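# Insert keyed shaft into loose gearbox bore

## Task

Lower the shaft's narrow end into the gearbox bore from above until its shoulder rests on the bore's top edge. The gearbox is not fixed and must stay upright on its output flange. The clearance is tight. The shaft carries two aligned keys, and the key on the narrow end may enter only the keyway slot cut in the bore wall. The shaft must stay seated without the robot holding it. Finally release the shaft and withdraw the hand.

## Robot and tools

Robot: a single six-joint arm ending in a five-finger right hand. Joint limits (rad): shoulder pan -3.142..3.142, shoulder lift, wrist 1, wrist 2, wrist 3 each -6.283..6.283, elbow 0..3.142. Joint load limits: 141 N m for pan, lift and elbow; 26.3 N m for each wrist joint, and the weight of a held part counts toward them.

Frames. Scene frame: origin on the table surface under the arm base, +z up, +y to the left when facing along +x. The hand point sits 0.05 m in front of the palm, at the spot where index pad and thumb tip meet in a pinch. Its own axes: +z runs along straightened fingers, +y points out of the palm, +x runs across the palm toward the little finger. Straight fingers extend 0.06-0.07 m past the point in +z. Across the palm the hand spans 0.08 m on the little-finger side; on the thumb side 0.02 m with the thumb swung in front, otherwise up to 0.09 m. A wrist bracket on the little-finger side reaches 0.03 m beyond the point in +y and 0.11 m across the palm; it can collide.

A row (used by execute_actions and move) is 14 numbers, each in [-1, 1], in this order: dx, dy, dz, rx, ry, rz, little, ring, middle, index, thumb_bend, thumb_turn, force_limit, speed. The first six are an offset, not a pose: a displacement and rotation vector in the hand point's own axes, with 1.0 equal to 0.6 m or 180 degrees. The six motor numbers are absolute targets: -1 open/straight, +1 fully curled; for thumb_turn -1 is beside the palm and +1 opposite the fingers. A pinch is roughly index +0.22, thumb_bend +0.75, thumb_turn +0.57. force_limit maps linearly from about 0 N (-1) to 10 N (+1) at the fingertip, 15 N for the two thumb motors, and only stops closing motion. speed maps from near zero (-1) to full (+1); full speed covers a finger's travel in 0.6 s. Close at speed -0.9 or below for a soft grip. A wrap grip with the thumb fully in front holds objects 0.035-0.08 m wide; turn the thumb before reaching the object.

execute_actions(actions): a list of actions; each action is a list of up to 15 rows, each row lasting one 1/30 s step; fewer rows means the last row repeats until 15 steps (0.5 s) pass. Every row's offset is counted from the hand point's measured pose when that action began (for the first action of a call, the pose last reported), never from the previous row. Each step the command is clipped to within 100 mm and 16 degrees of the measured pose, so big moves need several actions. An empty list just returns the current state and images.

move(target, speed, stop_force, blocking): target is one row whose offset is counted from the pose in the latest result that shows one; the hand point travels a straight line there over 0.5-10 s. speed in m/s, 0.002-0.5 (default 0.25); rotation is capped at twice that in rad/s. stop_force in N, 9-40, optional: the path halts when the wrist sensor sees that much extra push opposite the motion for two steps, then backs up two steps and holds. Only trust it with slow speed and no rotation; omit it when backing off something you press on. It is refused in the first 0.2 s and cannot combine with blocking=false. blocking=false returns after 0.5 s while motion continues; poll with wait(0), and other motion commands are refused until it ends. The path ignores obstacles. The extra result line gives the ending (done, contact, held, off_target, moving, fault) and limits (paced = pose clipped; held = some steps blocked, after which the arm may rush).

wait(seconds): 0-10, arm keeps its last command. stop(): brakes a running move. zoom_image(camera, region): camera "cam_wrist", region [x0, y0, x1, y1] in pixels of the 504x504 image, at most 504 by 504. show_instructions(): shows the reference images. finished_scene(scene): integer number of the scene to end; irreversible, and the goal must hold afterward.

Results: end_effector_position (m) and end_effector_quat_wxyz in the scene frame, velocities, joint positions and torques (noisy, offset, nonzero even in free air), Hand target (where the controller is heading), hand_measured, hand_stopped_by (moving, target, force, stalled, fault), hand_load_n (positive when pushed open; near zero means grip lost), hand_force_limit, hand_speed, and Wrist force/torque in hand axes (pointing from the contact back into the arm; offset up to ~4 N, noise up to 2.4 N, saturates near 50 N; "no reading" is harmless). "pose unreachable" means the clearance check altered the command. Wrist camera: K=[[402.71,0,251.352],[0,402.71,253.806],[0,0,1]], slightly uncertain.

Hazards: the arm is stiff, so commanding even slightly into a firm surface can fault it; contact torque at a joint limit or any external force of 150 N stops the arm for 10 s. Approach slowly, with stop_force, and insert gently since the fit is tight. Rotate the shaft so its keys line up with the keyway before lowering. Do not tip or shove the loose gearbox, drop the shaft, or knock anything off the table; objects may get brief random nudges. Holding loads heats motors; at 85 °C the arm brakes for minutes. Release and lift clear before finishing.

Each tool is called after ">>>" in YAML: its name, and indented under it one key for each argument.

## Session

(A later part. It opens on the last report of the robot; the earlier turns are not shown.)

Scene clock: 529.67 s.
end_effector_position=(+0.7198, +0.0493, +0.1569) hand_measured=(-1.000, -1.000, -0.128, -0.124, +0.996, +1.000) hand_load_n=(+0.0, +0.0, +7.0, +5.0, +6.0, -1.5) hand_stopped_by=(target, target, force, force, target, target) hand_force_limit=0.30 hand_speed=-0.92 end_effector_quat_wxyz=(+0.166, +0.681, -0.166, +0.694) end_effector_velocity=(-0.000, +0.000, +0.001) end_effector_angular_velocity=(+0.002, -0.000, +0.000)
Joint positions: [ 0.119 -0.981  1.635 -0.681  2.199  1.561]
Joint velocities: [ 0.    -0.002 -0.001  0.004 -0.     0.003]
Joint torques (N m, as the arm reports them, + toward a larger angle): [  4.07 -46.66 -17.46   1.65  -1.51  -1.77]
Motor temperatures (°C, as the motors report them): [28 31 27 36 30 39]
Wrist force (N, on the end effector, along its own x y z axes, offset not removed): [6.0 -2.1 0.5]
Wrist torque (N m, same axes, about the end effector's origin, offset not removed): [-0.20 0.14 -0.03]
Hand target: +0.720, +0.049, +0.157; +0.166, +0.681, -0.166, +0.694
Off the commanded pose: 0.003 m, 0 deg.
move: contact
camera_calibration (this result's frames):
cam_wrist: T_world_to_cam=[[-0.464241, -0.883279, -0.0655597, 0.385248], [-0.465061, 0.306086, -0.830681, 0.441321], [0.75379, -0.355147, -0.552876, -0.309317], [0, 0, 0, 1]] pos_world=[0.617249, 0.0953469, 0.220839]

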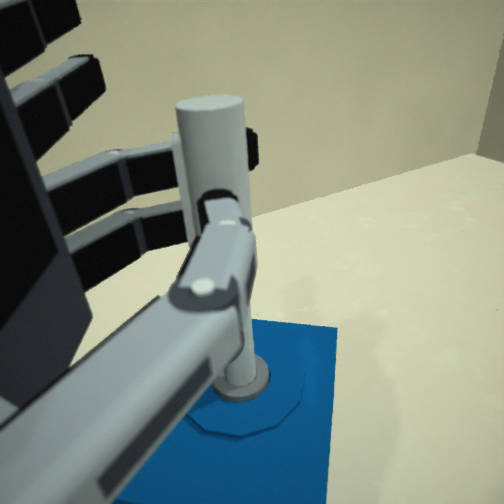

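>>> move:
  target: [0.0008, 0, -0.0004, 0, 0, 0, -1, -1, 0.05, 0.05, 1, 1, 0.3, -0.92]
  speed: 0.003

Scene clock: 534.23 s.
end_effector_position=(+0.7197, +0.0494, +0.1574) hand_measured=(-1.000, -1.000, -0.128, -0.124, +0.996, +1.000) hand_load_n=(+0.0, +0.0, +7.0, +5.5, +6.5, -0.5) hand_stopped_by=(target, target, force, force, target, target) hand_force_limit=0.30 hand_speed=-0.92 end_effector_quat_wxyz=(+0.166, +0.681, -0.166, +0.694) end_effector_velocity=(-0.000, -0.000, -0.000) end_effector_angular_velocity=(-0.003, +0.002, +0.000)
Joint positions: [ 0.12  -0.982  1.635 -0.68   2.2    1.561]
Joint velocities: [ 0.     0.001  0.001 -0.001 -0.    -0.003]
Joint torques (N m, as the arm reports them, + toward a larger angle): [  8.69 -53.93 -12.02  -0.14   1.88  -2.26]
Motor temperatures (°C, as the motors report them): [28 31 27 36 30 39]
Wrist force (N, on the end effector, along its own x y z axes, offset not removed): [-3.1 -1.5 0.3]
Wrist torque (N m, same axes, about the end effector's origin, offset not removed): [-0.26 -0.19 -0.08]
Hand target: +0.720, +0.049, +0.157; +0.166, +0.681, -0.166, +0.694
Off the commanded pose: 0.000 m, 0 deg.
move: done
camera_calibration (this result's frames):
cam_wrist: T_world_to_cam=[[-0.464206, -0.883288, -0.0656961, 0.385304], [-0.464888, 0.306108, -0.830769, 0.441526], [0.753918, -0.355106, -0.552727, -0.308984], [0, 0, 0, 1]] pos_world=[0.617069, 0.095457, 0.221335]

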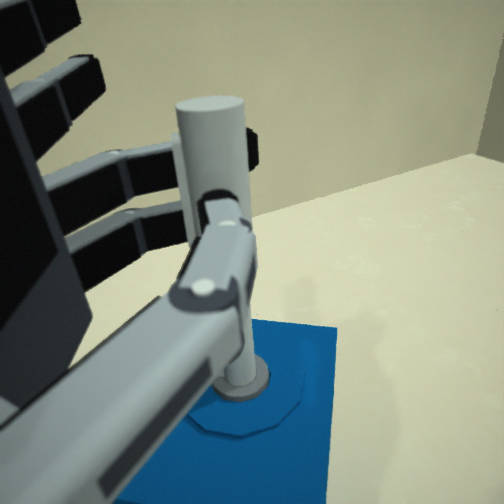

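>>> move:
  target: [0, 0, 0.00068, 0, -0.00167, 0, -1, -1, 0.05, 0.05, 1, 1, 0.3, -0.92]
  speed: 0.003

Scene clock: 539.27 s.
end_effector_position=(+0.7200, +0.0493, +0.1574) hand_measured=(-1.000, -1.000, -0.128, -0.124, +0.996, +1.000) hand_load_n=(+0.0, +0.0, +6.5, +5.5, +6.0, +0.0) hand_stopped_by=(target, target, force, force, target, target) hand_force_limit=0.30 hand_speed=-0.92 end_effector_quat_wxyz=(+0.165, +0.682, -0.166, +0.692) end_effector_velocity=(+0.000, +0.000, -0.001) end_effector_angular_velocity=(+0.002, +0.002, +0.001)
Joint positions: [ 0.119 -0.982  1.631 -0.67   2.199  1.565]
Joint velocities: [-0.     0.001 -0.002  0.004 -0.001  0.003]
Joint torques (N m, as the arm reports them, + toward a larger angle): [ -6.69 -52.89 -28.57  -0.46  -2.21   2.52]
Motor temperatures (°C, as the motors report them): [28 31 27 36 30 39]
Wrist force (N, on the end effector, along its own x y z axes, offset not removed): [-4.6 -1.9 -1.6]
Wrist torque (N m, same axes, about the end effector's origin, offset not removed): [-0.16 -0.16 -0.14]
Hand target: +0.720, +0.049, +0.157; +0.165, +0.682, -0.166, +0.692
Off the commanded pose: 0.000 m, 0 deg.
move: done
camera_calibration (this result's frames):
cam_wrist: T_world_to_cam=[[-0.464485, -0.883146, -0.0656305, 0.385488], [-0.468644, 0.308009, -0.827951, 0.44391], [0.751416, -0.353814, -0.556946, -0.306904], [0, 0, 0, 1]] pos_world=[0.617702, 0.0951275, 0.221907]

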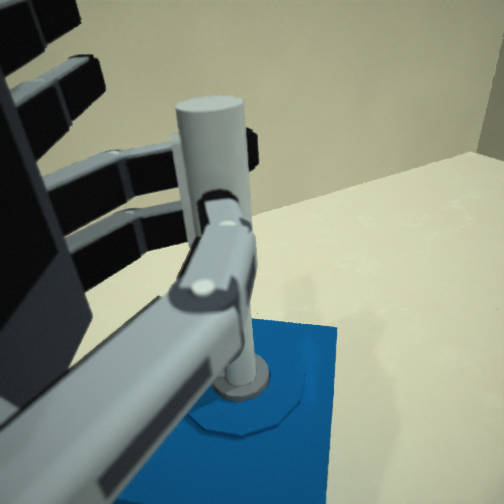

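>>> move:
  target: [0, 0, -0.00035, 0, 0, 0, -1, -1, 0.05, 0.05, 1, 1, 0.3, -0.92]
  speed: 0.003

>>> move:
  target: [-0.008, 0, 0, 0, 0, 0, -1, -1, 0.05, 0.05, 1, 1, 0.3, -0.92]
  speed: 0.003
  stop_force: 9

Scene clock: 542.27 s.
end_effector_position=(+0.7199, +0.0493, +0.1575) hand_measured=(-1.000, -1.000, -0.128, -0.124, +0.996, +1.000) hand_load_n=(+0.0, +0.0, +6.5, +6.0, +6.0, +0.0) hand_stopped_by=(target, target, force, force, target, target) hand_force_limit=0.30 hand_speed=-0.92 end_effector_quat_wxyz=(+0.165, +0.682, -0.166, +0.692) end_effector_velocity=(+0.000, +0.000, +0.001) end_effector_angular_velocity=(+0.001, -0.002, +0.000)
Joint positions: [ 0.119 -0.983  1.631 -0.67   2.199  1.565]
Joint velocities: [ 0.    -0.001 -0.001  0.     0.     0.   ]
Joint torques (N m, as the arm reports them, + toward a larger angle): [  8.3  -54.88 -13.49  -4.21   1.84  -2.63]
Motor temperatures (°C, as the motors report them): [28 31 27 36 30 39]
Wrist force (N, on the end effector, along its own x y z axes, offset not removed): [-6.1 -1.8 0.0]
Wrist torque (N m, same axes, about the end effector's origin, offset not removed): [-0.27 0.02 -0.21]
Hand target: +0.720, +0.049, +0.157; +0.165, +0.682, -0.166, +0.692
Off the commanded pose: 0.000 m, 0 deg.
move: done
camera_calibration (this result's frames):
cam_wrist: T_world_to_cam=[[-0.464452, -0.883157, -0.0657112, 0.385491], [-0.468594, 0.308038, -0.827969, 0.443802], [0.751468, -0.35376, -0.556911, -0.306794], [0, 0, 0, 1]] pos_world=[0.617551, 0.0952098, 0.221929]

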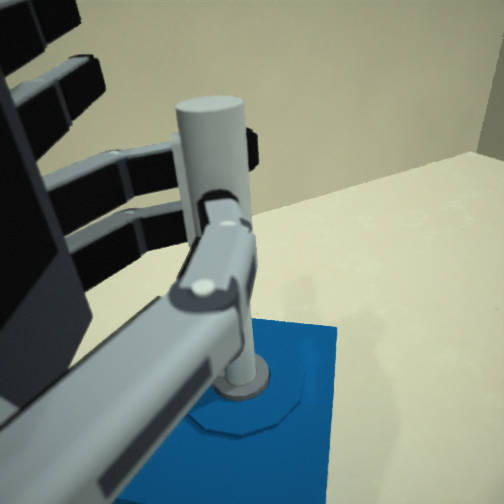

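Scene clock: 542.97 s.
end_effector_position=(+0.7199, +0.0494, +0.1565) hand_measured=(-1.000, -1.000, -0.128, -0.124, +0.996, +1.000) hand_load_n=(+0.0, +0.0, +7.0, +5.5, +6.0, -1.5) hand_stopped_by=(target, target, force, force, target, target) hand_force_limit=0.30 hand_speed=-0.92 end_effector_quat_wxyz=(+0.165, +0.682, -0.166, +0.693) end_effector_velocity=(-0.001, +0.000, +0.000) end_effector_angular_velocity=(-0.002, +0.003, +0.001)
Joint positions: [ 0.119 -0.981  1.632 -0.673  2.199  1.565]
Joint velocities: [ 0.    -0.001  0.001  0.003 -0.    -0.002]
Joint torques (N m, as the arm reports them, + toward a larger angle): [  5.82 -44.54 -12.68   1.83   0.9   -0.9 ]
Motor temperatures (°C, as the motors report them): [28 31 27 36 30 39]
Wrist force (N, on the end effector, along its own x y z axes, offset not removed): [5.6 -1.4 0.8]
Wrist torque (N m, same axes, about the end effector's origin, offset not removed): [-0.15 0.26 -0.08]
Hand target: +0.720, +0.049, +0.157; +0.165, +0.682, -0.166, +0.692
Off the commanded pose: 0.004 m, 0 deg.
move: contact
camera_calibration (this result's frames):
cam_wrist: T_world_to_cam=[[-0.464445, -0.883146, -0.0659109, 0.385494], [-0.468285, 0.308075, -0.82813, 0.442863], [0.751665, -0.353755, -0.556648, -0.307533], [0, 0, 0, 1]] pos_world=[0.617588, 0.0952211, 0.220969]

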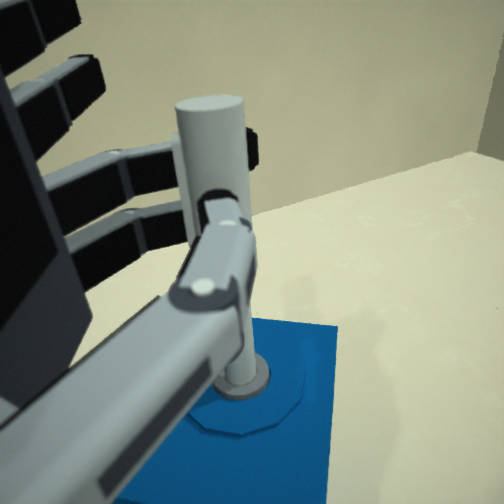

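>>> zoom_image:
  camera: "cam_wrist"
  region: [195, 340, 285, 430]

Region (195, 340, 285, 430) of cam_wrist's 504x504 image, scaled by 5.600, with more detail than that image has.

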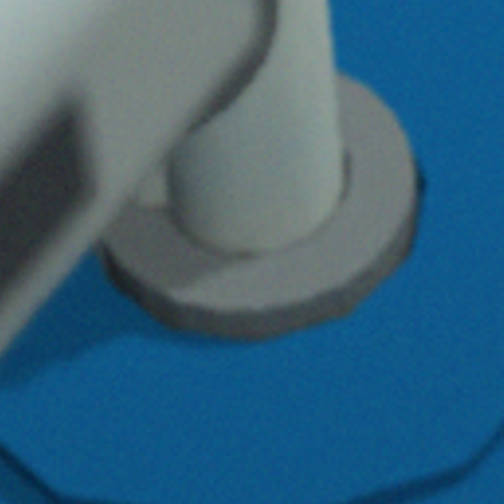

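>>> move:
  target: [0.001, 0.0009, 0, 0, 0, 0.0022, -1, -1, 0.05, 0.05, 1, 1, 0.3, -0.92]
  speed: 0.003

>>> move:
  target: [-0.008, 0, 0, 0, 0, 0, -1, -1, 0.05, 0.05, 1, 1, 0.3, -0.92]
  speed: 0.003
  stop_force: 9

Scene clock: 556.03 s.
end_effector_position=(+0.7197, +0.0489, +0.1571) hand_measured=(-1.000, -1.000, -0.128, -0.124, +0.996, +1.000) hand_load_n=(+0.0, +0.0, +7.0, +6.5, +5.5, +0.5) hand_stopped_by=(target, target, force, force, target, target) hand_force_limit=0.30 hand_speed=-0.92 end_effector_quat_wxyz=(+0.163, +0.682, -0.168, +0.693) end_effector_velocity=(+0.000, +0.000, +0.000) end_effector_angular_velocity=(+0.002, -0.003, +0.000)
Joint positions: [ 0.118 -0.984  1.633 -0.671  2.198  1.572]
Joint velocities: [-0.    -0.001  0.    -0.001 -0.     0.002]
Joint torques (N m, as the arm reports them, + toward a larger angle): [ -5.69 -58.14 -13.85  -0.92  -2.07   2.55]
Motor temperatures (°C, as the motors report them): [28 31 27 36 30 39]
Wrist force (N, on the end effector, along its own x y z axes, offset not removed): [-7.8 -1.5 1.6]
Wrist torque (N m, same axes, about the end effector's origin, offset not removed): [-0.10 -0.15 -0.17]
Hand target: +0.720, +0.049, +0.157; +0.163, +0.682, -0.168, +0.693
Off the commanded pose: 0.000 m, 0 deg.
move: done
camera_calibration (this result's frames):
cam_wrist: T_world_to_cam=[[-0.464169, -0.882765, -0.0726118, 0.385827], [-0.465799, 0.313004, -0.827683, 0.44126], [0.753378, -0.350362, -0.556478, -0.308613], [0, 0, 0, 1]] pos_world=[0.61713, 0.0943524, 0.221502]

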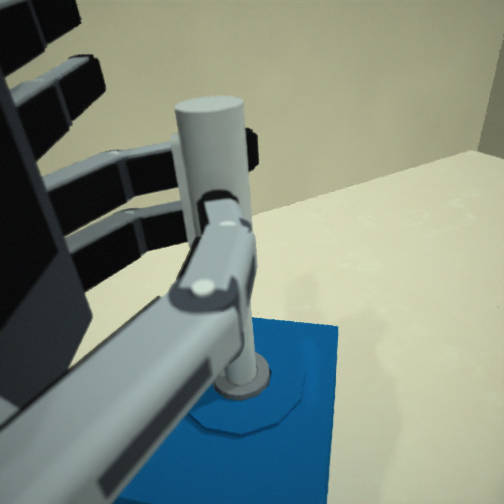

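Scene clock: 556.60 s.
end_effector_position=(+0.7197, +0.0489, +0.1566) hand_measured=(-1.000, -1.000, -0.128, -0.124, +0.996, +1.000) hand_load_n=(+0.0, +0.0, +7.0, +6.0, +5.5, -1.0) hand_stopped_by=(target, target, force, force, target, target) hand_force_limit=0.30 hand_speed=-0.92 end_effector_quat_wxyz=(+0.163, +0.682, -0.168, +0.693) end_effector_velocity=(-0.000, -0.000, +0.001) end_effector_angular_velocity=(-0.001, +0.002, +0.000)
Joint positions: [ 0.118 -0.983  1.633 -0.673  2.198  1.572]
Joint velocities: [ 0.    -0.002 -0.001  0.005 -0.    -0.001]
Joint torques (N m, as the arm reports them, + toward a larger angle): [ -5.54 -49.12 -12.91   1.33  -1.78   0.56]
Motor temperatures (°C, as the motors report them): [28 31 27 36 30 39]
Wrist force (N, on the end effector, along its own x y z axes, offset not removed): [4.1 -2.2 0.2]
Wrist torque (N m, same axes, about the end effector's origin, offset not removed): [-0.26 0.18 -0.13]
Hand target: +0.720, +0.049, +0.157; +0.163, +0.682, -0.168, +0.693
Off the commanded pose: 0.004 m, 0 deg.
move: contact
camera_calibration (this result's frames):
cam_wrist: T_world_to_cam=[[-0.464135, -0.882762, -0.0728687, 0.385841], [-0.465499, 0.313082, -0.827823, 0.440659], [0.753584, -0.350301, -0.556237, -0.309133], [0, 0, 0, 1]] pos_world=[0.617167, 0.0943537, 0.220952]

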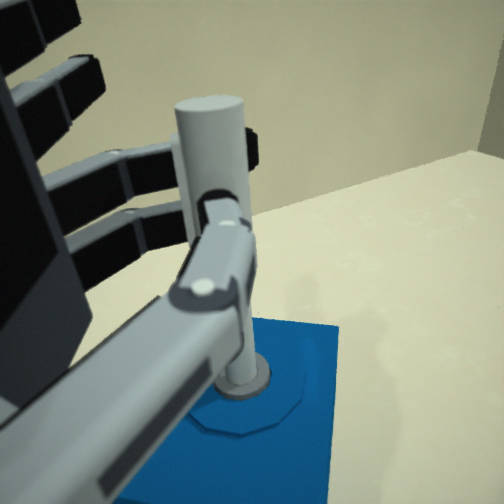

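>>> zoom_image:
  camera: "cam_wrist"
  region: [195, 340, 285, 430]

Region (195, 340, 285, 430) of cam_wrist's 504x504 image, scaled by 5.600, with more detail than that image has.

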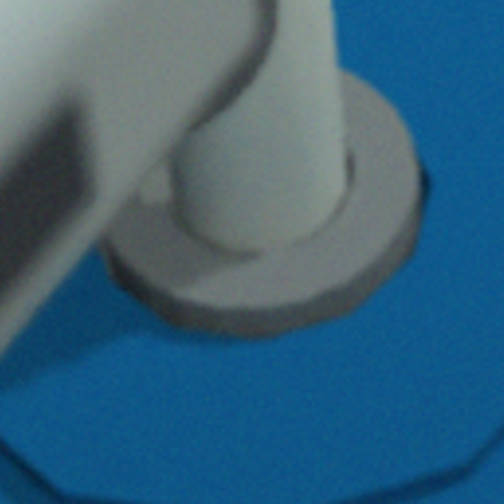

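>>> move:
  target: [0.0005, -0.0009, 0, 0, 0, -0.0022, -1, -1, 0.05, 0.05, 1, 1, 0.3, -0.92]
  speed: 0.003

>>> move:
  target: [-0.008, 0, 0, 0, 0, 0, -1, -1, 0.05, 0.05, 1, 1, 0.3, -0.92]
  speed: 0.003
  stop_force: 9

Scene clock: 565.90 s.
end_effector_position=(+0.7200, +0.0494, +0.1569) hand_measured=(-1.000, -1.000, -0.128, -0.124, +0.996, +1.000) hand_load_n=(+0.0, +0.0, +7.0, +6.0, +5.5, -0.5) hand_stopped_by=(target, target, force, force, target, target) hand_force_limit=0.30 hand_speed=-0.92 end_effector_quat_wxyz=(+0.165, +0.682, -0.166, +0.693) end_effector_velocity=(+0.000, +0.000, +0.001) end_effector_angular_velocity=(-0.001, -0.002, +0.001)
Joint positions: [ 0.119 -0.982  1.632 -0.672  2.199  1.565]
Joint velocities: [ 0.001 -0.    -0.001 -0.002 -0.    -0.002]
Joint torques (N m, as the arm reports them, + toward a larger angle): [  9.51 -34.46 -28.38  -3.27   1.55  -2.16]
Motor temperatures (°C, as the motors report them): [28 31 27 36 30 39]
Wrist force (N, on the end effector, along its own x y z axes, offset not removed): [-2.0 -0.6 0.8]
Wrist torque (N m, same axes, about the end effector's origin, offset not removed): [-0.23 0.21 -0.20]
Hand target: +0.720, +0.049, +0.157; +0.165, +0.682, -0.166, +0.693
Off the commanded pose: 0.000 m, 0 deg.
move: done
camera_calibration (this result's frames):
cam_wrist: T_world_to_cam=[[-0.464436, -0.883135, -0.0661175, 0.385554], [-0.468061, 0.308157, -0.828226, 0.443012], [0.75181, -0.353711, -0.55648, -0.307495], [0, 0, 0, 1]] pos_world=[0.617599, 0.0952144, 0.221291]

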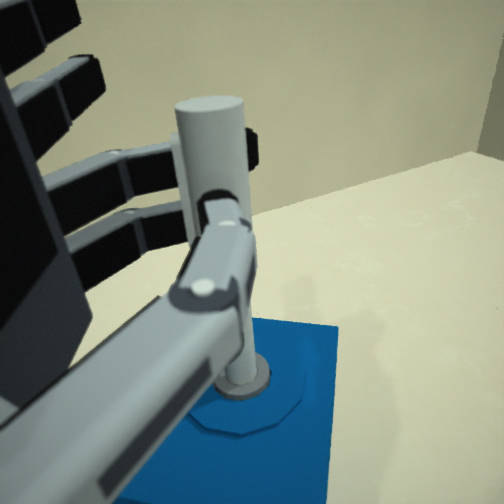

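Scene clock: 567.63 s.
end_effector_position=(+0.7201, +0.0494, +0.1529) hand_measured=(-1.000, -1.000, -0.128, -0.124, +0.996, +1.000) hand_load_n=(+0.0, +0.0, +7.0, +5.5, +4.5, -2.5) hand_stopped_by=(target, target, force, force, target, target) hand_force_limit=0.30 hand_speed=-0.92 end_effector_quat_wxyz=(+0.165, +0.682, -0.166, +0.693) end_effector_velocity=(-0.000, +0.000, +0.001) end_effector_angular_velocity=(+0.001, -0.000, +0.000)
Joint positions: [ 0.119 -0.976  1.634 -0.681  2.199  1.565]
Joint velocities: [ 0.    -0.002 -0.     0.003 -0.     0.002]
Joint torques (N m, as the arm reports them, + toward a larger angle): [ -4.87 -42.91 -10.51   2.38  -1.13   2.91]
Motor temperatures (°C, as the motors report them): [28 31 27 36 30 39]
Wrist force (N, on the end effector, along its own x y z axes, offset not removed): [10.2 -2.0 -1.8]
Wrist torque (N m, same axes, about the end effector's origin, offset not removed): [-0.31 0.27 -0.01]
Hand target: +0.720, +0.049, +0.153; +0.165, +0.682, -0.166, +0.693
Off the commanded pose: 0.001 m, 0 deg.
move: contact
camera_calibration (this result's frames):
cam_wrist: T_world_to_cam=[[-0.464414, -0.883132, -0.0663154, 0.38537], [-0.467795, 0.308203, -0.828359, 0.439581], [0.751989, -0.35368, -0.556258, -0.309943], [0, 0, 0, 1]] pos_world=[0.617679, 0.0952321, 0.217279]

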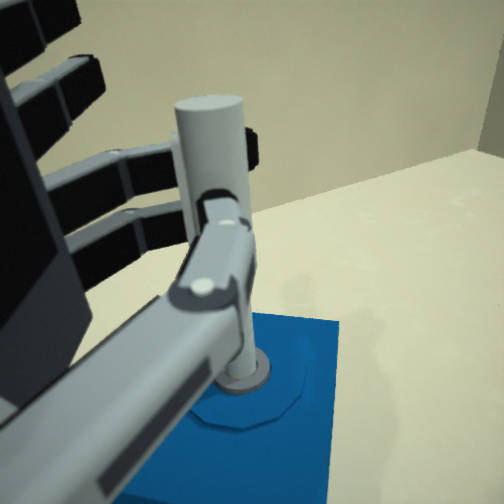

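>>> move:
  target: [0.0009, -0.0008, -0.00035, -0.0039, 0, -0.00167, -1, -1, 0.05, 0.05, 1, 1, 0.3, -0.92]
  speed: 0.004

>>> move:
  target: [-0.015, 0, -0.00015, 0, 0, 0, -1, -1, 0.05, 0.05, 1, 1, 0.3, -0.92]
  speed: 0.004
  stop_force: 9

Scene clock: 572.37 s.
end_effector_position=(+0.7201, +0.0499, +0.1534) hand_measured=(-1.000, -1.000, -0.128, -0.124, +0.996, +1.000) hand_load_n=(+0.0, +0.0, +6.5, +6.0, +6.0, -0.5) hand_stopped_by=(target, target, force, force, target, target) hand_force_limit=0.30 hand_speed=-0.92 end_effector_quat_wxyz=(+0.171, +0.682, -0.169, +0.691) end_effector_velocity=(+0.000, +0.000, +0.001) end_effector_angular_velocity=(-0.001, -0.001, -0.001)
Joint positions: [ 0.124 -0.97   1.623 -0.676  2.216  1.56 ]
Joint velocities: [ 0.001  0.001 -0.002 -0.001  0.002 -0.001]
Joint torques (N m, as the arm reports them, + toward a larger angle): [  8.9  -37.19 -30.45  -0.69   1.7   -2.48]
Motor temperatures (°C, as the motors report them): [28 31 27 36 30 39]
Wrist force (N, on the end effector, along its own x y z axes, offset not removed): [-7.6 -0.3 0.6]
Wrist torque (N m, same axes, about the end effector's origin, offset not removed): [-0.21 -0.01 -0.21]
Hand target: +0.720, +0.050, +0.153; +0.171, +0.682, -0.169, +0.691
Off the commanded pose: 0.000 m, 0 deg.
move: done
camera_calibration (this result's frames):
cam_wrist: T_world_to_cam=[[-0.47522, -0.877728, -0.0613187, 0.392609], [-0.46599, 0.310186, -0.828636, 0.43852], [0.746337, -0.365211, -0.556419, -0.304813], [0, 0, 0, 1]] pos_world=[0.618415, 0.0972603, 0.217844]

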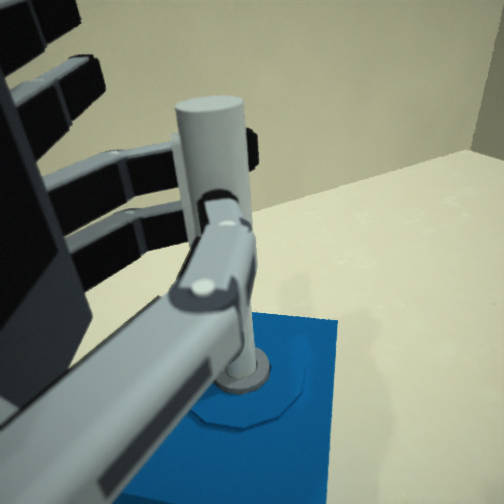

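Scene clock: 572.93 s.
end_effector_position=(+0.7202, +0.0499, +0.1528) hand_measured=(-1.000, -1.000, -0.128, -0.124, +0.996, +1.000) hand_load_n=(+0.0, +0.0, +6.0, +5.0, +6.5, -2.0) hand_stopped_by=(target, target, force, force, target, target) hand_force_limit=0.30 hand_speed=-0.92 end_effector_quat_wxyz=(+0.171, +0.681, -0.169, +0.691) end_effector_velocity=(-0.001, +0.000, +0.001) end_effector_angular_velocity=(-0.001, +0.004, +0.001)
Joint positions: [ 0.124 -0.969  1.624 -0.678  2.216  1.56 ]
Joint velocities: [ 0.    -0.003  0.     0.006 -0.001 -0.001]
Joint torques (N m, as the arm reports them, + toward a larger angle): [  6.38 -44.8  -17.79   2.31  -0.13  -1.36]
Motor temperatures (°C, as the motors report them): [28 31 27 36 30 39]
Wrist force (N, on the end effector, along its own x y z axes, offset not removed): [9.0 -0.3 -1.5]
Wrist torque (N m, same axes, about the end effector's origin, offset not removed): [-0.36 0.28 -0.03]
Hand target: +0.720, +0.050, +0.153; +0.171, +0.681, -0.169, +0.691
Off the commanded pose: 0.008 m, 0 deg.
move: contact
camera_calibration (this result's frames):
cam_wrist: T_world_to_cam=[[-0.475245, -0.877695, -0.0615939, 0.392696], [-0.465575, 0.31026, -0.828842, 0.437744], [0.74658, -0.365226, -0.556083, -0.305477], [0, 0, 0, 1]] pos_world=[0.618493, 0.0972845, 0.217138]

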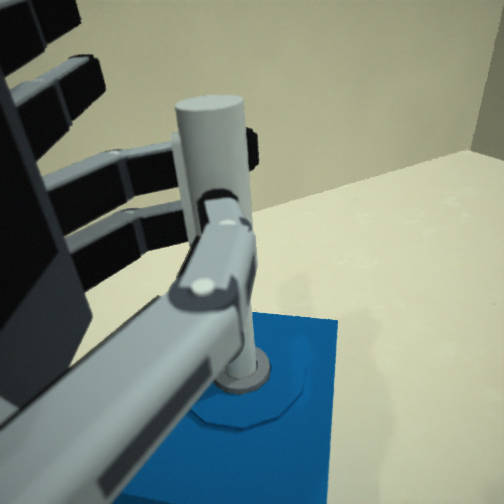

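>>> move:
  target: [0.0007, 0.00035, -0.0004, 0, 0, 0, -1, -1, 0.05, 0.05, 1, 1, 0.3, -0.92]
  speed: 0.003

>>> move:
  target: [-0.015, 0, -0.00015, 0, 0, 0, -1, -1, 0.05, 0.05, 1, 1, 0.3, -0.92]
  speed: 0.004
  stop_force: 9

Scene clock: 579.30 s.
end_effector_position=(+0.7199, +0.0499, +0.1532) hand_measured=(-1.000, -1.000, -0.128, -0.124, +0.996, +1.000) hand_load_n=(+0.0, +0.0, +6.5, +6.5, +6.0, -0.5) hand_stopped_by=(target, target, force, force, target, target) hand_force_limit=0.30 hand_speed=-0.92 end_effector_quat_wxyz=(+0.171, +0.681, -0.169, +0.691) end_effector_velocity=(-0.001, -0.000, -0.000) end_effector_angular_velocity=(-0.000, +0.002, +0.000)
Joint positions: [ 0.124 -0.97   1.624 -0.678  2.216  1.56 ]
Joint velocities: [ 0.    -0.001  0.001  0.001 -0.    -0.   ]
Joint torques (N m, as the arm reports them, + toward a larger angle): [  0.4  -53.54 -10.86  -3.51  -1.12  -1.96]
Motor temperatures (°C, as the motors report them): [28 31 27 36 30 39]
Wrist force (N, on the end effector, along its own x y z axes, offset not removed): [-4.1 -1.8 0.7]
Wrist torque (N m, same axes, about the end effector's origin, offset not removed): [-0.28 0.17 -0.18]
Hand target: +0.720, +0.050, +0.153; +0.171, +0.681, -0.169, +0.691
Off the commanded pose: 0.000 m, 0 deg.
move: done
camera_calibration (this result's frames):
cam_wrist: T_world_to_cam=[[-0.475246, -0.877695, -0.0615825, 0.392534], [-0.465586, 0.310255, -0.828837, 0.437963], [0.746573, -0.36523, -0.55609, -0.305038], [0, 0, 0, 1]] pos_world=[0.618193, 0.0972361, 0.217545]

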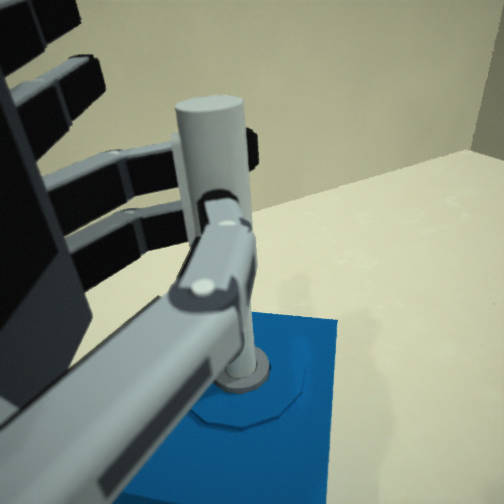

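Scene clock: 581.77 s.
end_effector_position=(+0.7199, +0.0498, +0.1443) hand_measured=(-1.000, -1.000, -0.128, -0.124, +0.996, +1.000) hand_load_n=(+0.0, +0.0, +6.5, +6.0, +6.0, -1.0) hand_stopped_by=(target, target, force, force, target, target) hand_force_limit=0.30 hand_speed=-0.92 end_effector_quat_wxyz=(+0.171, +0.681, -0.169, +0.691) end_effector_velocity=(-0.000, -0.000, -0.002) end_effector_angular_velocity=(+0.000, +0.002, -0.001)
Joint positions: [ 0.124 -0.957  1.63  -0.696  2.216  1.56 ]
Joint velocities: [-0.     0.002  0.001 -0.001  0.     0.001]
Joint torques (N m, as the arm reports them, + toward a larger angle): [ -4.67 -34.21  -9.26  -3.05  -2.56   0.75]
Motor temperatures (°C, as the motors report them): [28 31 27 36 30 39]
Wrist force (N, on the end effector, along its own x y z axes, offset not removed): [-0.5 -0.8 0.3]
Wrist torque (N m, same axes, about the end effector's origin, offset not removed): [-0.17 0.20 -0.14]
Hand target: +0.720, +0.050, +0.144; +0.171, +0.681, -0.169, +0.691
Off the commanded pose: 0.000 m, 0 deg.
move: done
camera_calibration (this result's frames):
cam_wrist: T_world_to_cam=[[-0.475249, -0.877693, -0.0615848, 0.392], [-0.46558, 0.310257, -0.82884, 0.43064], [0.746574, -0.365233, -0.556086, -0.310021], [0, 0, 0, 1]] pos_world=[0.618249, 0.0972167, 0.208675]

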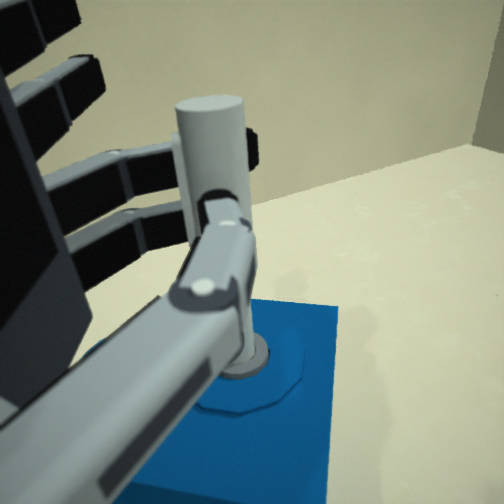

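>>> move:
  target: [-0.03, 0.0003, -0.0005, 0, 0, 0, -1, -1, 0.05, 0.05, 1, 1, 0.3, -0.92]
  speed: 0.006
  stop_force: 9

Scene clock: 586.77 s.
end_effector_position=(+0.7199, +0.0497, +0.1265) hand_measured=(-1.000, -1.000, -0.128, -0.124, +0.996, +1.000) hand_load_n=(+0.0, +0.0, +6.5, +6.5, +5.5, -0.5) hand_stopped_by=(target, target, force, force, target, target) hand_force_limit=0.30 hand_speed=-0.92 end_effector_quat_wxyz=(+0.171, +0.681, -0.169, +0.691) end_effector_velocity=(-0.000, -0.000, -0.001) end_effector_angular_velocity=(-0.000, +0.000, -0.000)
Joint positions: [ 0.124 -0.93   1.64  -0.733  2.216  1.56 ]
Joint velocities: [ 0.     0.002  0.002 -0.003  0.    -0.   ]
Joint torques (N m, as the arm reports them, + toward a larger angle): [ -5.3  -38.36 -10.41  -3.32  -2.03   2.56]
Motor temperatures (°C, as the motors report them): [28 31 27 36 30 39]
Wrist force (N, on the end effector, along its own x y z axes, offset not removed): [-2.2 -2.5 0.0]
Wrist torque (N m, same axes, about the end effector's origin, offset not removed): [-0.28 -0.06 -0.07]
Hand target: +0.720, +0.050, +0.126; +0.171, +0.681, -0.169, +0.691
Off the commanded pose: 0.000 m, 0 deg.
move: done
camera_calibration (this result's frames):
cam_wrist: T_world_to_cam=[[-0.47525, -0.877692, -0.061591, 0.390744], [-0.465585, 0.310266, -0.828834, 0.415886], [0.746571, -0.365228, -0.556094, -0.319914], [0, 0, 0, 1]] pos_world=[0.61817, 0.0970766, 0.190864]

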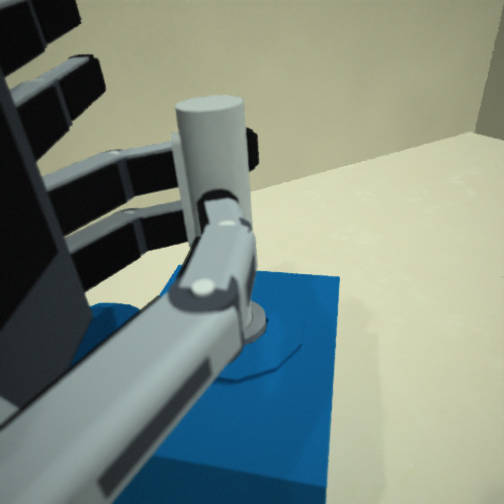

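>>> move:
  target: [-0.027, 0.0001, -0.0004, 0, 0, 0, -1, -1, 0.05, 0.05, 1, 1, 0.3, -0.92]
  speed: 0.006
  stop_force: 9

>>> move:
  target: [-0.014, 0, -0.0002, 0, 0, 0, -1, -1, 0.05, 0.05, 1, 1, 0.3, -0.92]
  speed: 0.003
  stop_force: 9

Scene clock: 591.63 s.
end_effector_position=(+0.7199, +0.0497, +0.1105) hand_measured=(-1.000, -1.000, -0.128, -0.124, +0.996, +1.000) hand_load_n=(+0.0, +0.0, +6.5, +6.5, +5.5, -0.5) hand_stopped_by=(target, target, force, force, target, target) hand_force_limit=0.30 hand_speed=-0.92 end_effector_quat_wxyz=(+0.171, +0.681, -0.169, +0.691) end_effector_velocity=(-0.000, +0.000, -0.001) end_effector_angular_velocity=(-0.000, -0.001, +0.000)
Joint positions: [ 0.124 -0.905  1.647 -0.765  2.216  1.56 ]
Joint velocities: [ 0.     0.002  0.001 -0.004  0.    -0.001]
Joint torques (N m, as the arm reports them, + toward a larger angle): [ -5.34 -37.83  -8.86  -3.18  -2.05   2.44]
Motor temperatures (°C, as the motors report them): [28 31 27 36 30 39]
Wrist force (N, on the end effector, along its own x y z axes, offset not removed): [-2.8 -2.4 0.6]
Wrist torque (N m, same axes, about the end effector's origin, offset not removed): [-0.24 -0.05 -0.07]
Hand target: +0.720, +0.050, +0.110; +0.171, +0.681, -0.169, +0.691
Off the commanded pose: 0.000 m, 0 deg.
move: done
camera_calibration (this result's frames):
cam_wrist: T_world_to_cam=[[-0.47525, -0.877692, -0.0615968, 0.389717], [-0.465589, 0.310274, -0.828829, 0.402632], [0.746568, -0.365222, -0.556102, -0.328837], [0, 0, 0, 1]] pos_world=[0.618173, 0.0970265, 0.174852]

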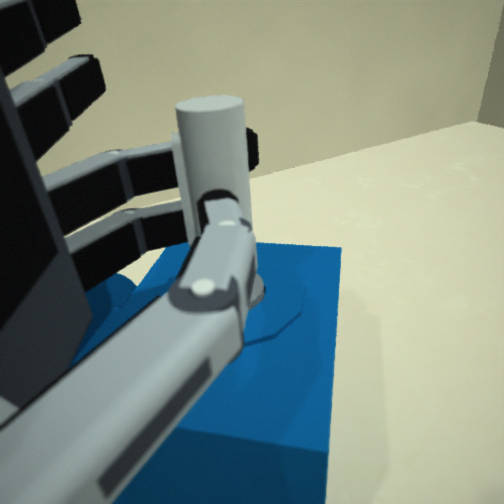

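Scene clock: 592.90 s.
end_effector_position=(+0.7199, +0.0497, +0.1079) hand_measured=(-1.000, -1.000, -0.128, -0.124, +0.996, +1.000) hand_load_n=(+0.0, +0.0, +6.0, +6.0, +5.5, -0.5) hand_stopped_by=(target, target, force, force, target, target) hand_force_limit=0.30 hand_speed=-0.92 end_effector_quat_wxyz=(+0.171, +0.681, -0.169, +0.692) end_effector_velocity=(-0.000, +0.000, +0.001) end_effector_angular_velocity=(-0.001, +0.002, +0.000)
Joint positions: [ 0.124 -0.901  1.648 -0.771  2.216  1.56 ]
Joint velocities: [ 0.    -0.001 -0.     0.003 -0.    -0.001]
Joint torques (N m, as the arm reports them, + toward a larger angle): [ -5.84 -42.44  -8.07   2.05  -2.07   2.55]
Motor temperatures (°C, as the motors report them): [28 31 27 36 30 39]
Wrist force (N, on the end effector, along its own x y z axes, offset not removed): [9.8 -1.1 -4.8]
Wrist torque (N m, same axes, about the end effector's origin, offset not removed): [0.03 -0.13 0.77]
Hand target: +0.720, +0.050, +0.108; +0.171, +0.681, -0.169, +0.691
Off the commanded pose: 0.006 m, 0 deg.
move: contact
camera_calibration (this result's frames):
cam_wrist: T_world_to_cam=[[-0.475227, -0.877686, -0.0618549, 0.389608], [-0.465248, 0.310334, -0.828998, 0.400281], [0.746796, -0.365184, -0.55582, -0.330522], [0, 0, 0, 1]] pos_world=[0.618214, 0.0970317, 0.172221]

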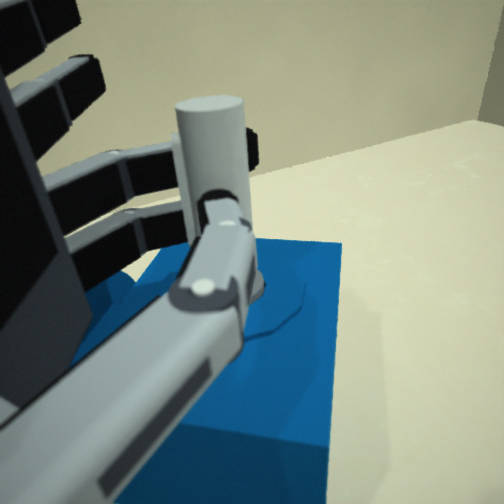

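>>> move:
  target: [0.001, 0, 0, 0, 0, 0, -1, -1, 0.05, 0.05, 1, 1, 0.3, -0.92]
  speed: 0.003

>>> execute_actions:
  actions:
    - [[0, 0, 0, 0, 0, 0, -1, -1, -0.18, -0.18, 1, 1, 0.3, -0.95]]
    - [[0, 0, 0, 0, 0, 0, -1, -1, -0.18, -0.18, 1, 1, 0.3, -0.95]]

Scene clock: 596.27 s.
end_effector_position=(+0.7199, +0.0497, +0.1084) hand_measured=(-1.000, -1.000, -0.128, -0.124, +0.996, +1.000) hand_load_n=(+0.0, +0.0, +6.5, +6.5, +5.5, -0.5) hand_stopped_by=(target, target, force, force, target, target) hand_force_limit=0.30 hand_speed=-0.92 end_effector_quat_wxyz=(+0.171, +0.681, -0.169, +0.692) end_effector_velocity=(-0.000, +0.000, +0.000) end_effector_angular_velocity=(+0.001, -0.000, +0.001)
Joint positions: [ 0.124 -0.902  1.648 -0.77   2.216  1.56 ]
Joint velocities: [-0.    -0.001  0.001  0.    -0.001  0.001]
Joint torques (N m, as the arm reports them, + toward a larger angle): [ -4.36 -52.3  -26.55   0.55  -1.93   1.13]
Motor temperatures (°C, as the motors report them): [28 31 27 36 30 39]
Wrist force (N, on the end effector, along its own x y z axes, offset not removed): [-0.5 -1.0 -1.7]
Wrist torque (N m, same axes, about the end effector's origin, offset not removed): [0.06 -0.08 0.06]
Hand target: +0.720, +0.050, +0.108; +0.171, +0.681, -0.169, +0.692
Off the commanded pose: 0.000 m, 0 deg.
move: done
camera_calibration (this result's frames):
cam_wrist: T_world_to_cam=[[-0.475231, -0.877687, -0.0618092, 0.389628], [-0.46531, 0.310324, -0.828967, 0.40077], [0.746754, -0.36519, -0.555872, -0.330166], [0, 0, 0, 1]] pos_world=[0.618199, 0.0970292, 0.172777]

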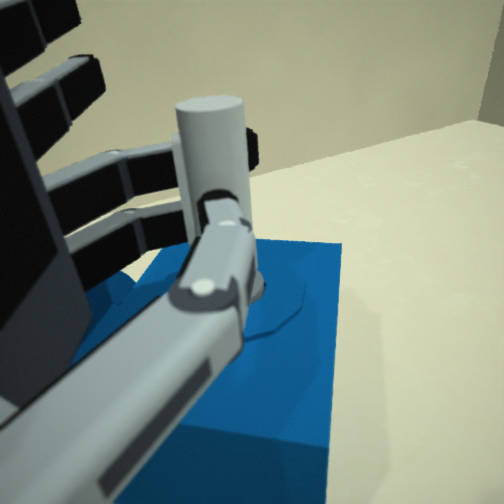

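Scene clock: 597.27 s.
end_effector_position=(+0.7199, +0.0497, +0.1084) hand_measured=(-1.000, -1.000, -0.180, -0.180, +0.998, +1.000) hand_load_n=(+0.0, +0.0, +0.0, +0.0, +2.0, +0.0) hand_stopped_by=(target, target, target, target, target, target) hand_force_limit=0.30 hand_speed=-0.95 end_effector_quat_wxyz=(+0.171, +0.681, -0.169, +0.692) end_effector_velocity=(+0.000, +0.000, -0.000) end_effector_angular_velocity=(-0.001, +0.001, +0.000)
Joint positions: [ 0.124 -0.902  1.648 -0.77   2.216  1.56 ]
Joint velocities: [-0.     0.001  0.    -0.    -0.    -0.001]
Joint torques (N m, as the arm reports them, + toward a larger angle): [ -4.44 -49.82 -26.16   0.15  -1.88   1.03]
Motor temperatures (°C, as the motors report them): [28 31 27 36 30 39]
Wrist force (N, on the end effector, along its own x y z axes, offset not removed): [0.5 -0.3 -3.5]
Wrist torque (N m, same axes, about the end effector's origin, offset not removed): [-0.20 0.13 0.02]
Hand target: +0.720, +0.050, +0.108; +0.171, +0.681, -0.169, +0.692
Off the commanded pose: 0.000 m, 0 deg.
camera_calibration (this result's frames):
cam_wrist: T_world_to_cam=[[-0.475231, -0.877687, -0.061809, 0.389628], [-0.46531, 0.310324, -0.828966, 0.400777], [0.746754, -0.365191, -0.555873, -0.330161], [0, 0, 0, 1]] pos_world=[0.618199, 0.0970291, 0.172786]

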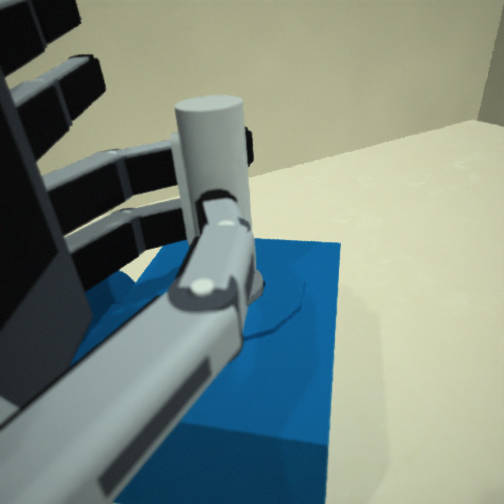

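>>> move:
  target: [0.0003, 0, -0.001, 0, 0, 0, -1, -1, -0.25, -0.25, 1, 1, 0.3, -0.9]
  speed: 0.002

Scene clock: 599.77 s.
end_effector_position=(+0.7194, +0.0499, +0.1086) hand_measured=(-1.000, -1.000, -0.250, -0.250, +1.000, +1.000) hand_load_n=(+0.0, +0.0, +0.0, +0.0, +0.0, +0.0) hand_stopped_by=(target, target, target, target, target, target) hand_force_limit=0.30 hand_speed=-0.90 end_effector_quat_wxyz=(+0.171, +0.681, -0.169, +0.691) end_effector_velocity=(-0.000, +0.000, +0.000) end_effector_angular_velocity=(+0.001, -0.001, -0.000)
Joint positions: [ 0.124 -0.903  1.649 -0.77   2.216  1.56 ]
Joint velocities: [ 0.001 -0.001  0.001 -0.     0.001  0.001]
Joint torques (N m, as the arm reports them, + toward a larger angle): [  9.12 -54.03  -9.77  -3.3    1.94   0.21]
Motor temperatures (°C, as the motors report them): [28 31 27 36 30 39]
Wrist force (N, on the end effector, along its own x y z axes, offset not removed): [-0.7 -0.7 0.7]
Wrist torque (N m, same axes, about the end effector's origin, offset not removed): [-0.08 -0.01 -0.06]
Hand target: +0.719, +0.050, +0.109; +0.171, +0.681, -0.169, +0.692
Off the commanded pose: 0.000 m, 0 deg.
move: done
camera_calibration (this result's frames):
cam_wrist: T_world_to_cam=[[-0.475237, -0.877685, -0.0618057, 0.389633], [-0.46533, 0.310335, -0.828951, 0.400608], [0.746738, -0.365188, -0.555896, -0.329591], [0, 0, 0, 1]] pos_world=[0.617702, 0.0972896, 0.172948]

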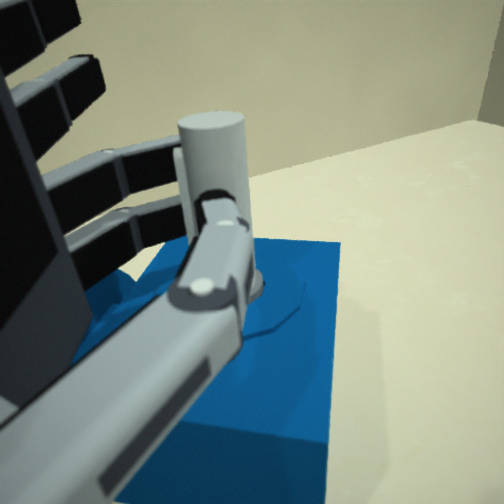

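>>> move:
  target: [0.002, 0, -0.005, 0, 0, 0, -1, -1, -0.7, -0.7, 1, 1, 0.3, 0]
  speed: 0.01

>>> move:
  target: [0.15, 0, -0.05, 0, 0, 0, -1, -1, -0.7, -0.7, 1, 1, 0.3, 0]
  speed: 0.08

Scene clock: 602.00 s.
end_effector_position=(+0.7169, +0.0512, +0.1097) hand_measured=(-1.000, -1.000, -0.700, -0.700, +1.000, +1.000) hand_load_n=(+0.0, +0.0, +0.0, +0.0, +0.0, +0.0) hand_stopped_by=(target, target, target, target, target, target) hand_force_limit=0.30 hand_speed=0.00 end_effector_quat_wxyz=(+0.171, +0.681, -0.169, +0.691) end_effector_velocity=(-0.002, +0.001, +0.000) end_effector_angular_velocity=(-0.000, +0.001, +0.000)
Joint positions: [ 0.127 -0.908  1.655 -0.771  2.219  1.56 ]
Joint velocities: [ 0.002 -0.003  0.004 -0.001  0.001 -0.   ]
Joint torques (N m, as the arm reports them, + toward a larger angle): [  9.53 -53.18  -8.91  -3.22   2.1   -2.4 ]
Motor temperatures (°C, as the motors report them): [28 31 27 36 30 39]
Wrist force (N, on the end effector, along its own x y z axes, offset not removed): [-1.1 -1.8 0.9]
Wrist torque (N m, same axes, about the end effector's origin, offset not removed): [-0.26 0.03 -0.07]
Hand target: +0.717, +0.051, +0.110; +0.171, +0.681, -0.169, +0.691
Off the commanded pose: 0.000 m, 0 deg.
move: done
camera_calibration (this result's frames):
cam_wrist: T_world_to_cam=[[-0.475237, -0.877685, -0.0617977, 0.389666], [-0.465331, 0.310328, -0.828953, 0.399924], [0.746738, -0.365193, -0.555893, -0.326625], [0, 0, 0, 1]] pos_world=[0.615184, 0.098615, 0.17403]

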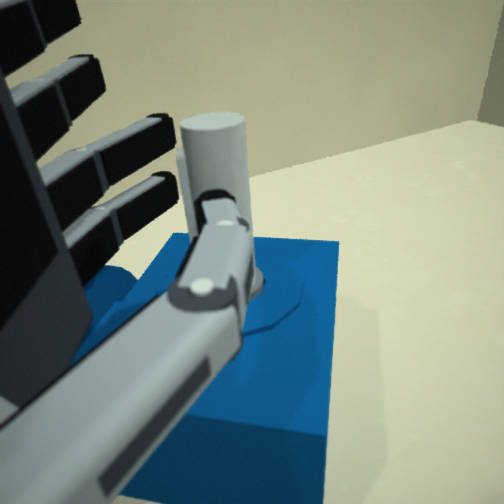

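Scene clock: 603.67 s.
end_effector_position=(+0.6891, +0.0658, +0.1988) hand_measured=(-1.000, -1.000, -0.700, -0.700, +1.000, +1.000) hand_load_n=(+0.0, +0.0, +0.0, +0.0, +0.0, +0.0) hand_stopped_by=(target, target, target, target, target, target) hand_force_limit=0.30 hand_speed=0.00 end_effector_quat_wxyz=(+0.171, +0.681, -0.169, +0.692) end_effector_velocity=(-0.001, +0.000, +0.003) end_effector_angular_velocity=(+0.001, -0.002, -0.001)
Joint positions: [ 0.163 -1.076  1.661 -0.61   2.255  1.558]
Joint velocities: [ 0.001 -0.005 -0.001  0.004  0.002  0.001]
Joint torques (N m, as the arm reports them, + toward a larger angle): [  7.5  -49.69 -30.51   0.44   2.12   2.52]
Motor temperatures (°C, as the motors report them): [28 31 27 36 30 39]
Wrist force (N, on the end effector, along its own x y z axes, offset not removed): [-1.1 -1.8 0.5]
Wrist torque (N m, same axes, about the end effector's origin, offset not removed): [-0.22 0.10 -0.13]
Hand target: +0.689, +0.066, +0.199; +0.171, +0.681, -0.169, +0.692
Off the commanded pose: 0.000 m, 0 deg.
move: done
camera_calibration (this result's frames):
cam_wrist: T_world_to_cam=[[-0.475231, -0.877698, -0.0616654, 0.394671], [-0.465313, 0.310189, -0.829015, 0.456373], [0.746753, -0.36528, -0.555815, -0.251014], [0, 0, 0, 1]] pos_world=[0.587361, 0.11315, 0.26316]

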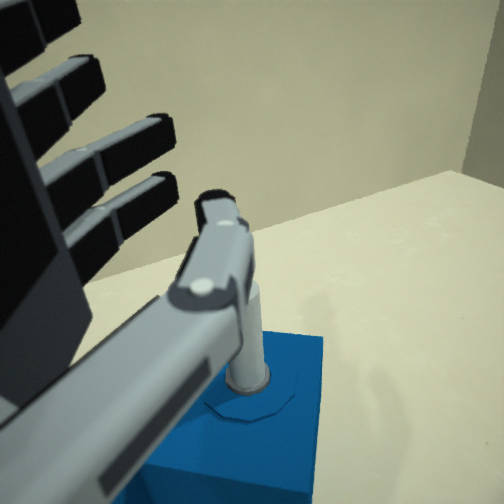

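>>> zoom_image:
  camera: "cam_wrist"
  region: [200, 330, 300, 430]

Region (200, 330, 300, 430) of cam_wrist's 504x504 image, scaled by 5.040, with more detail than that image has.

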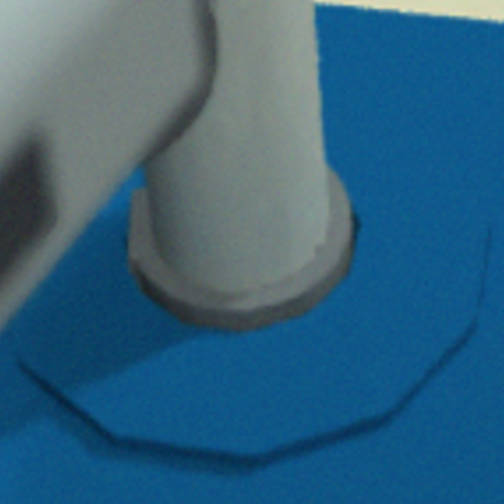

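The shoulder sits evenly on the rim and the hand is clear.

>>> finished_scene:
  scene: 2

The scene is finished: the task was done.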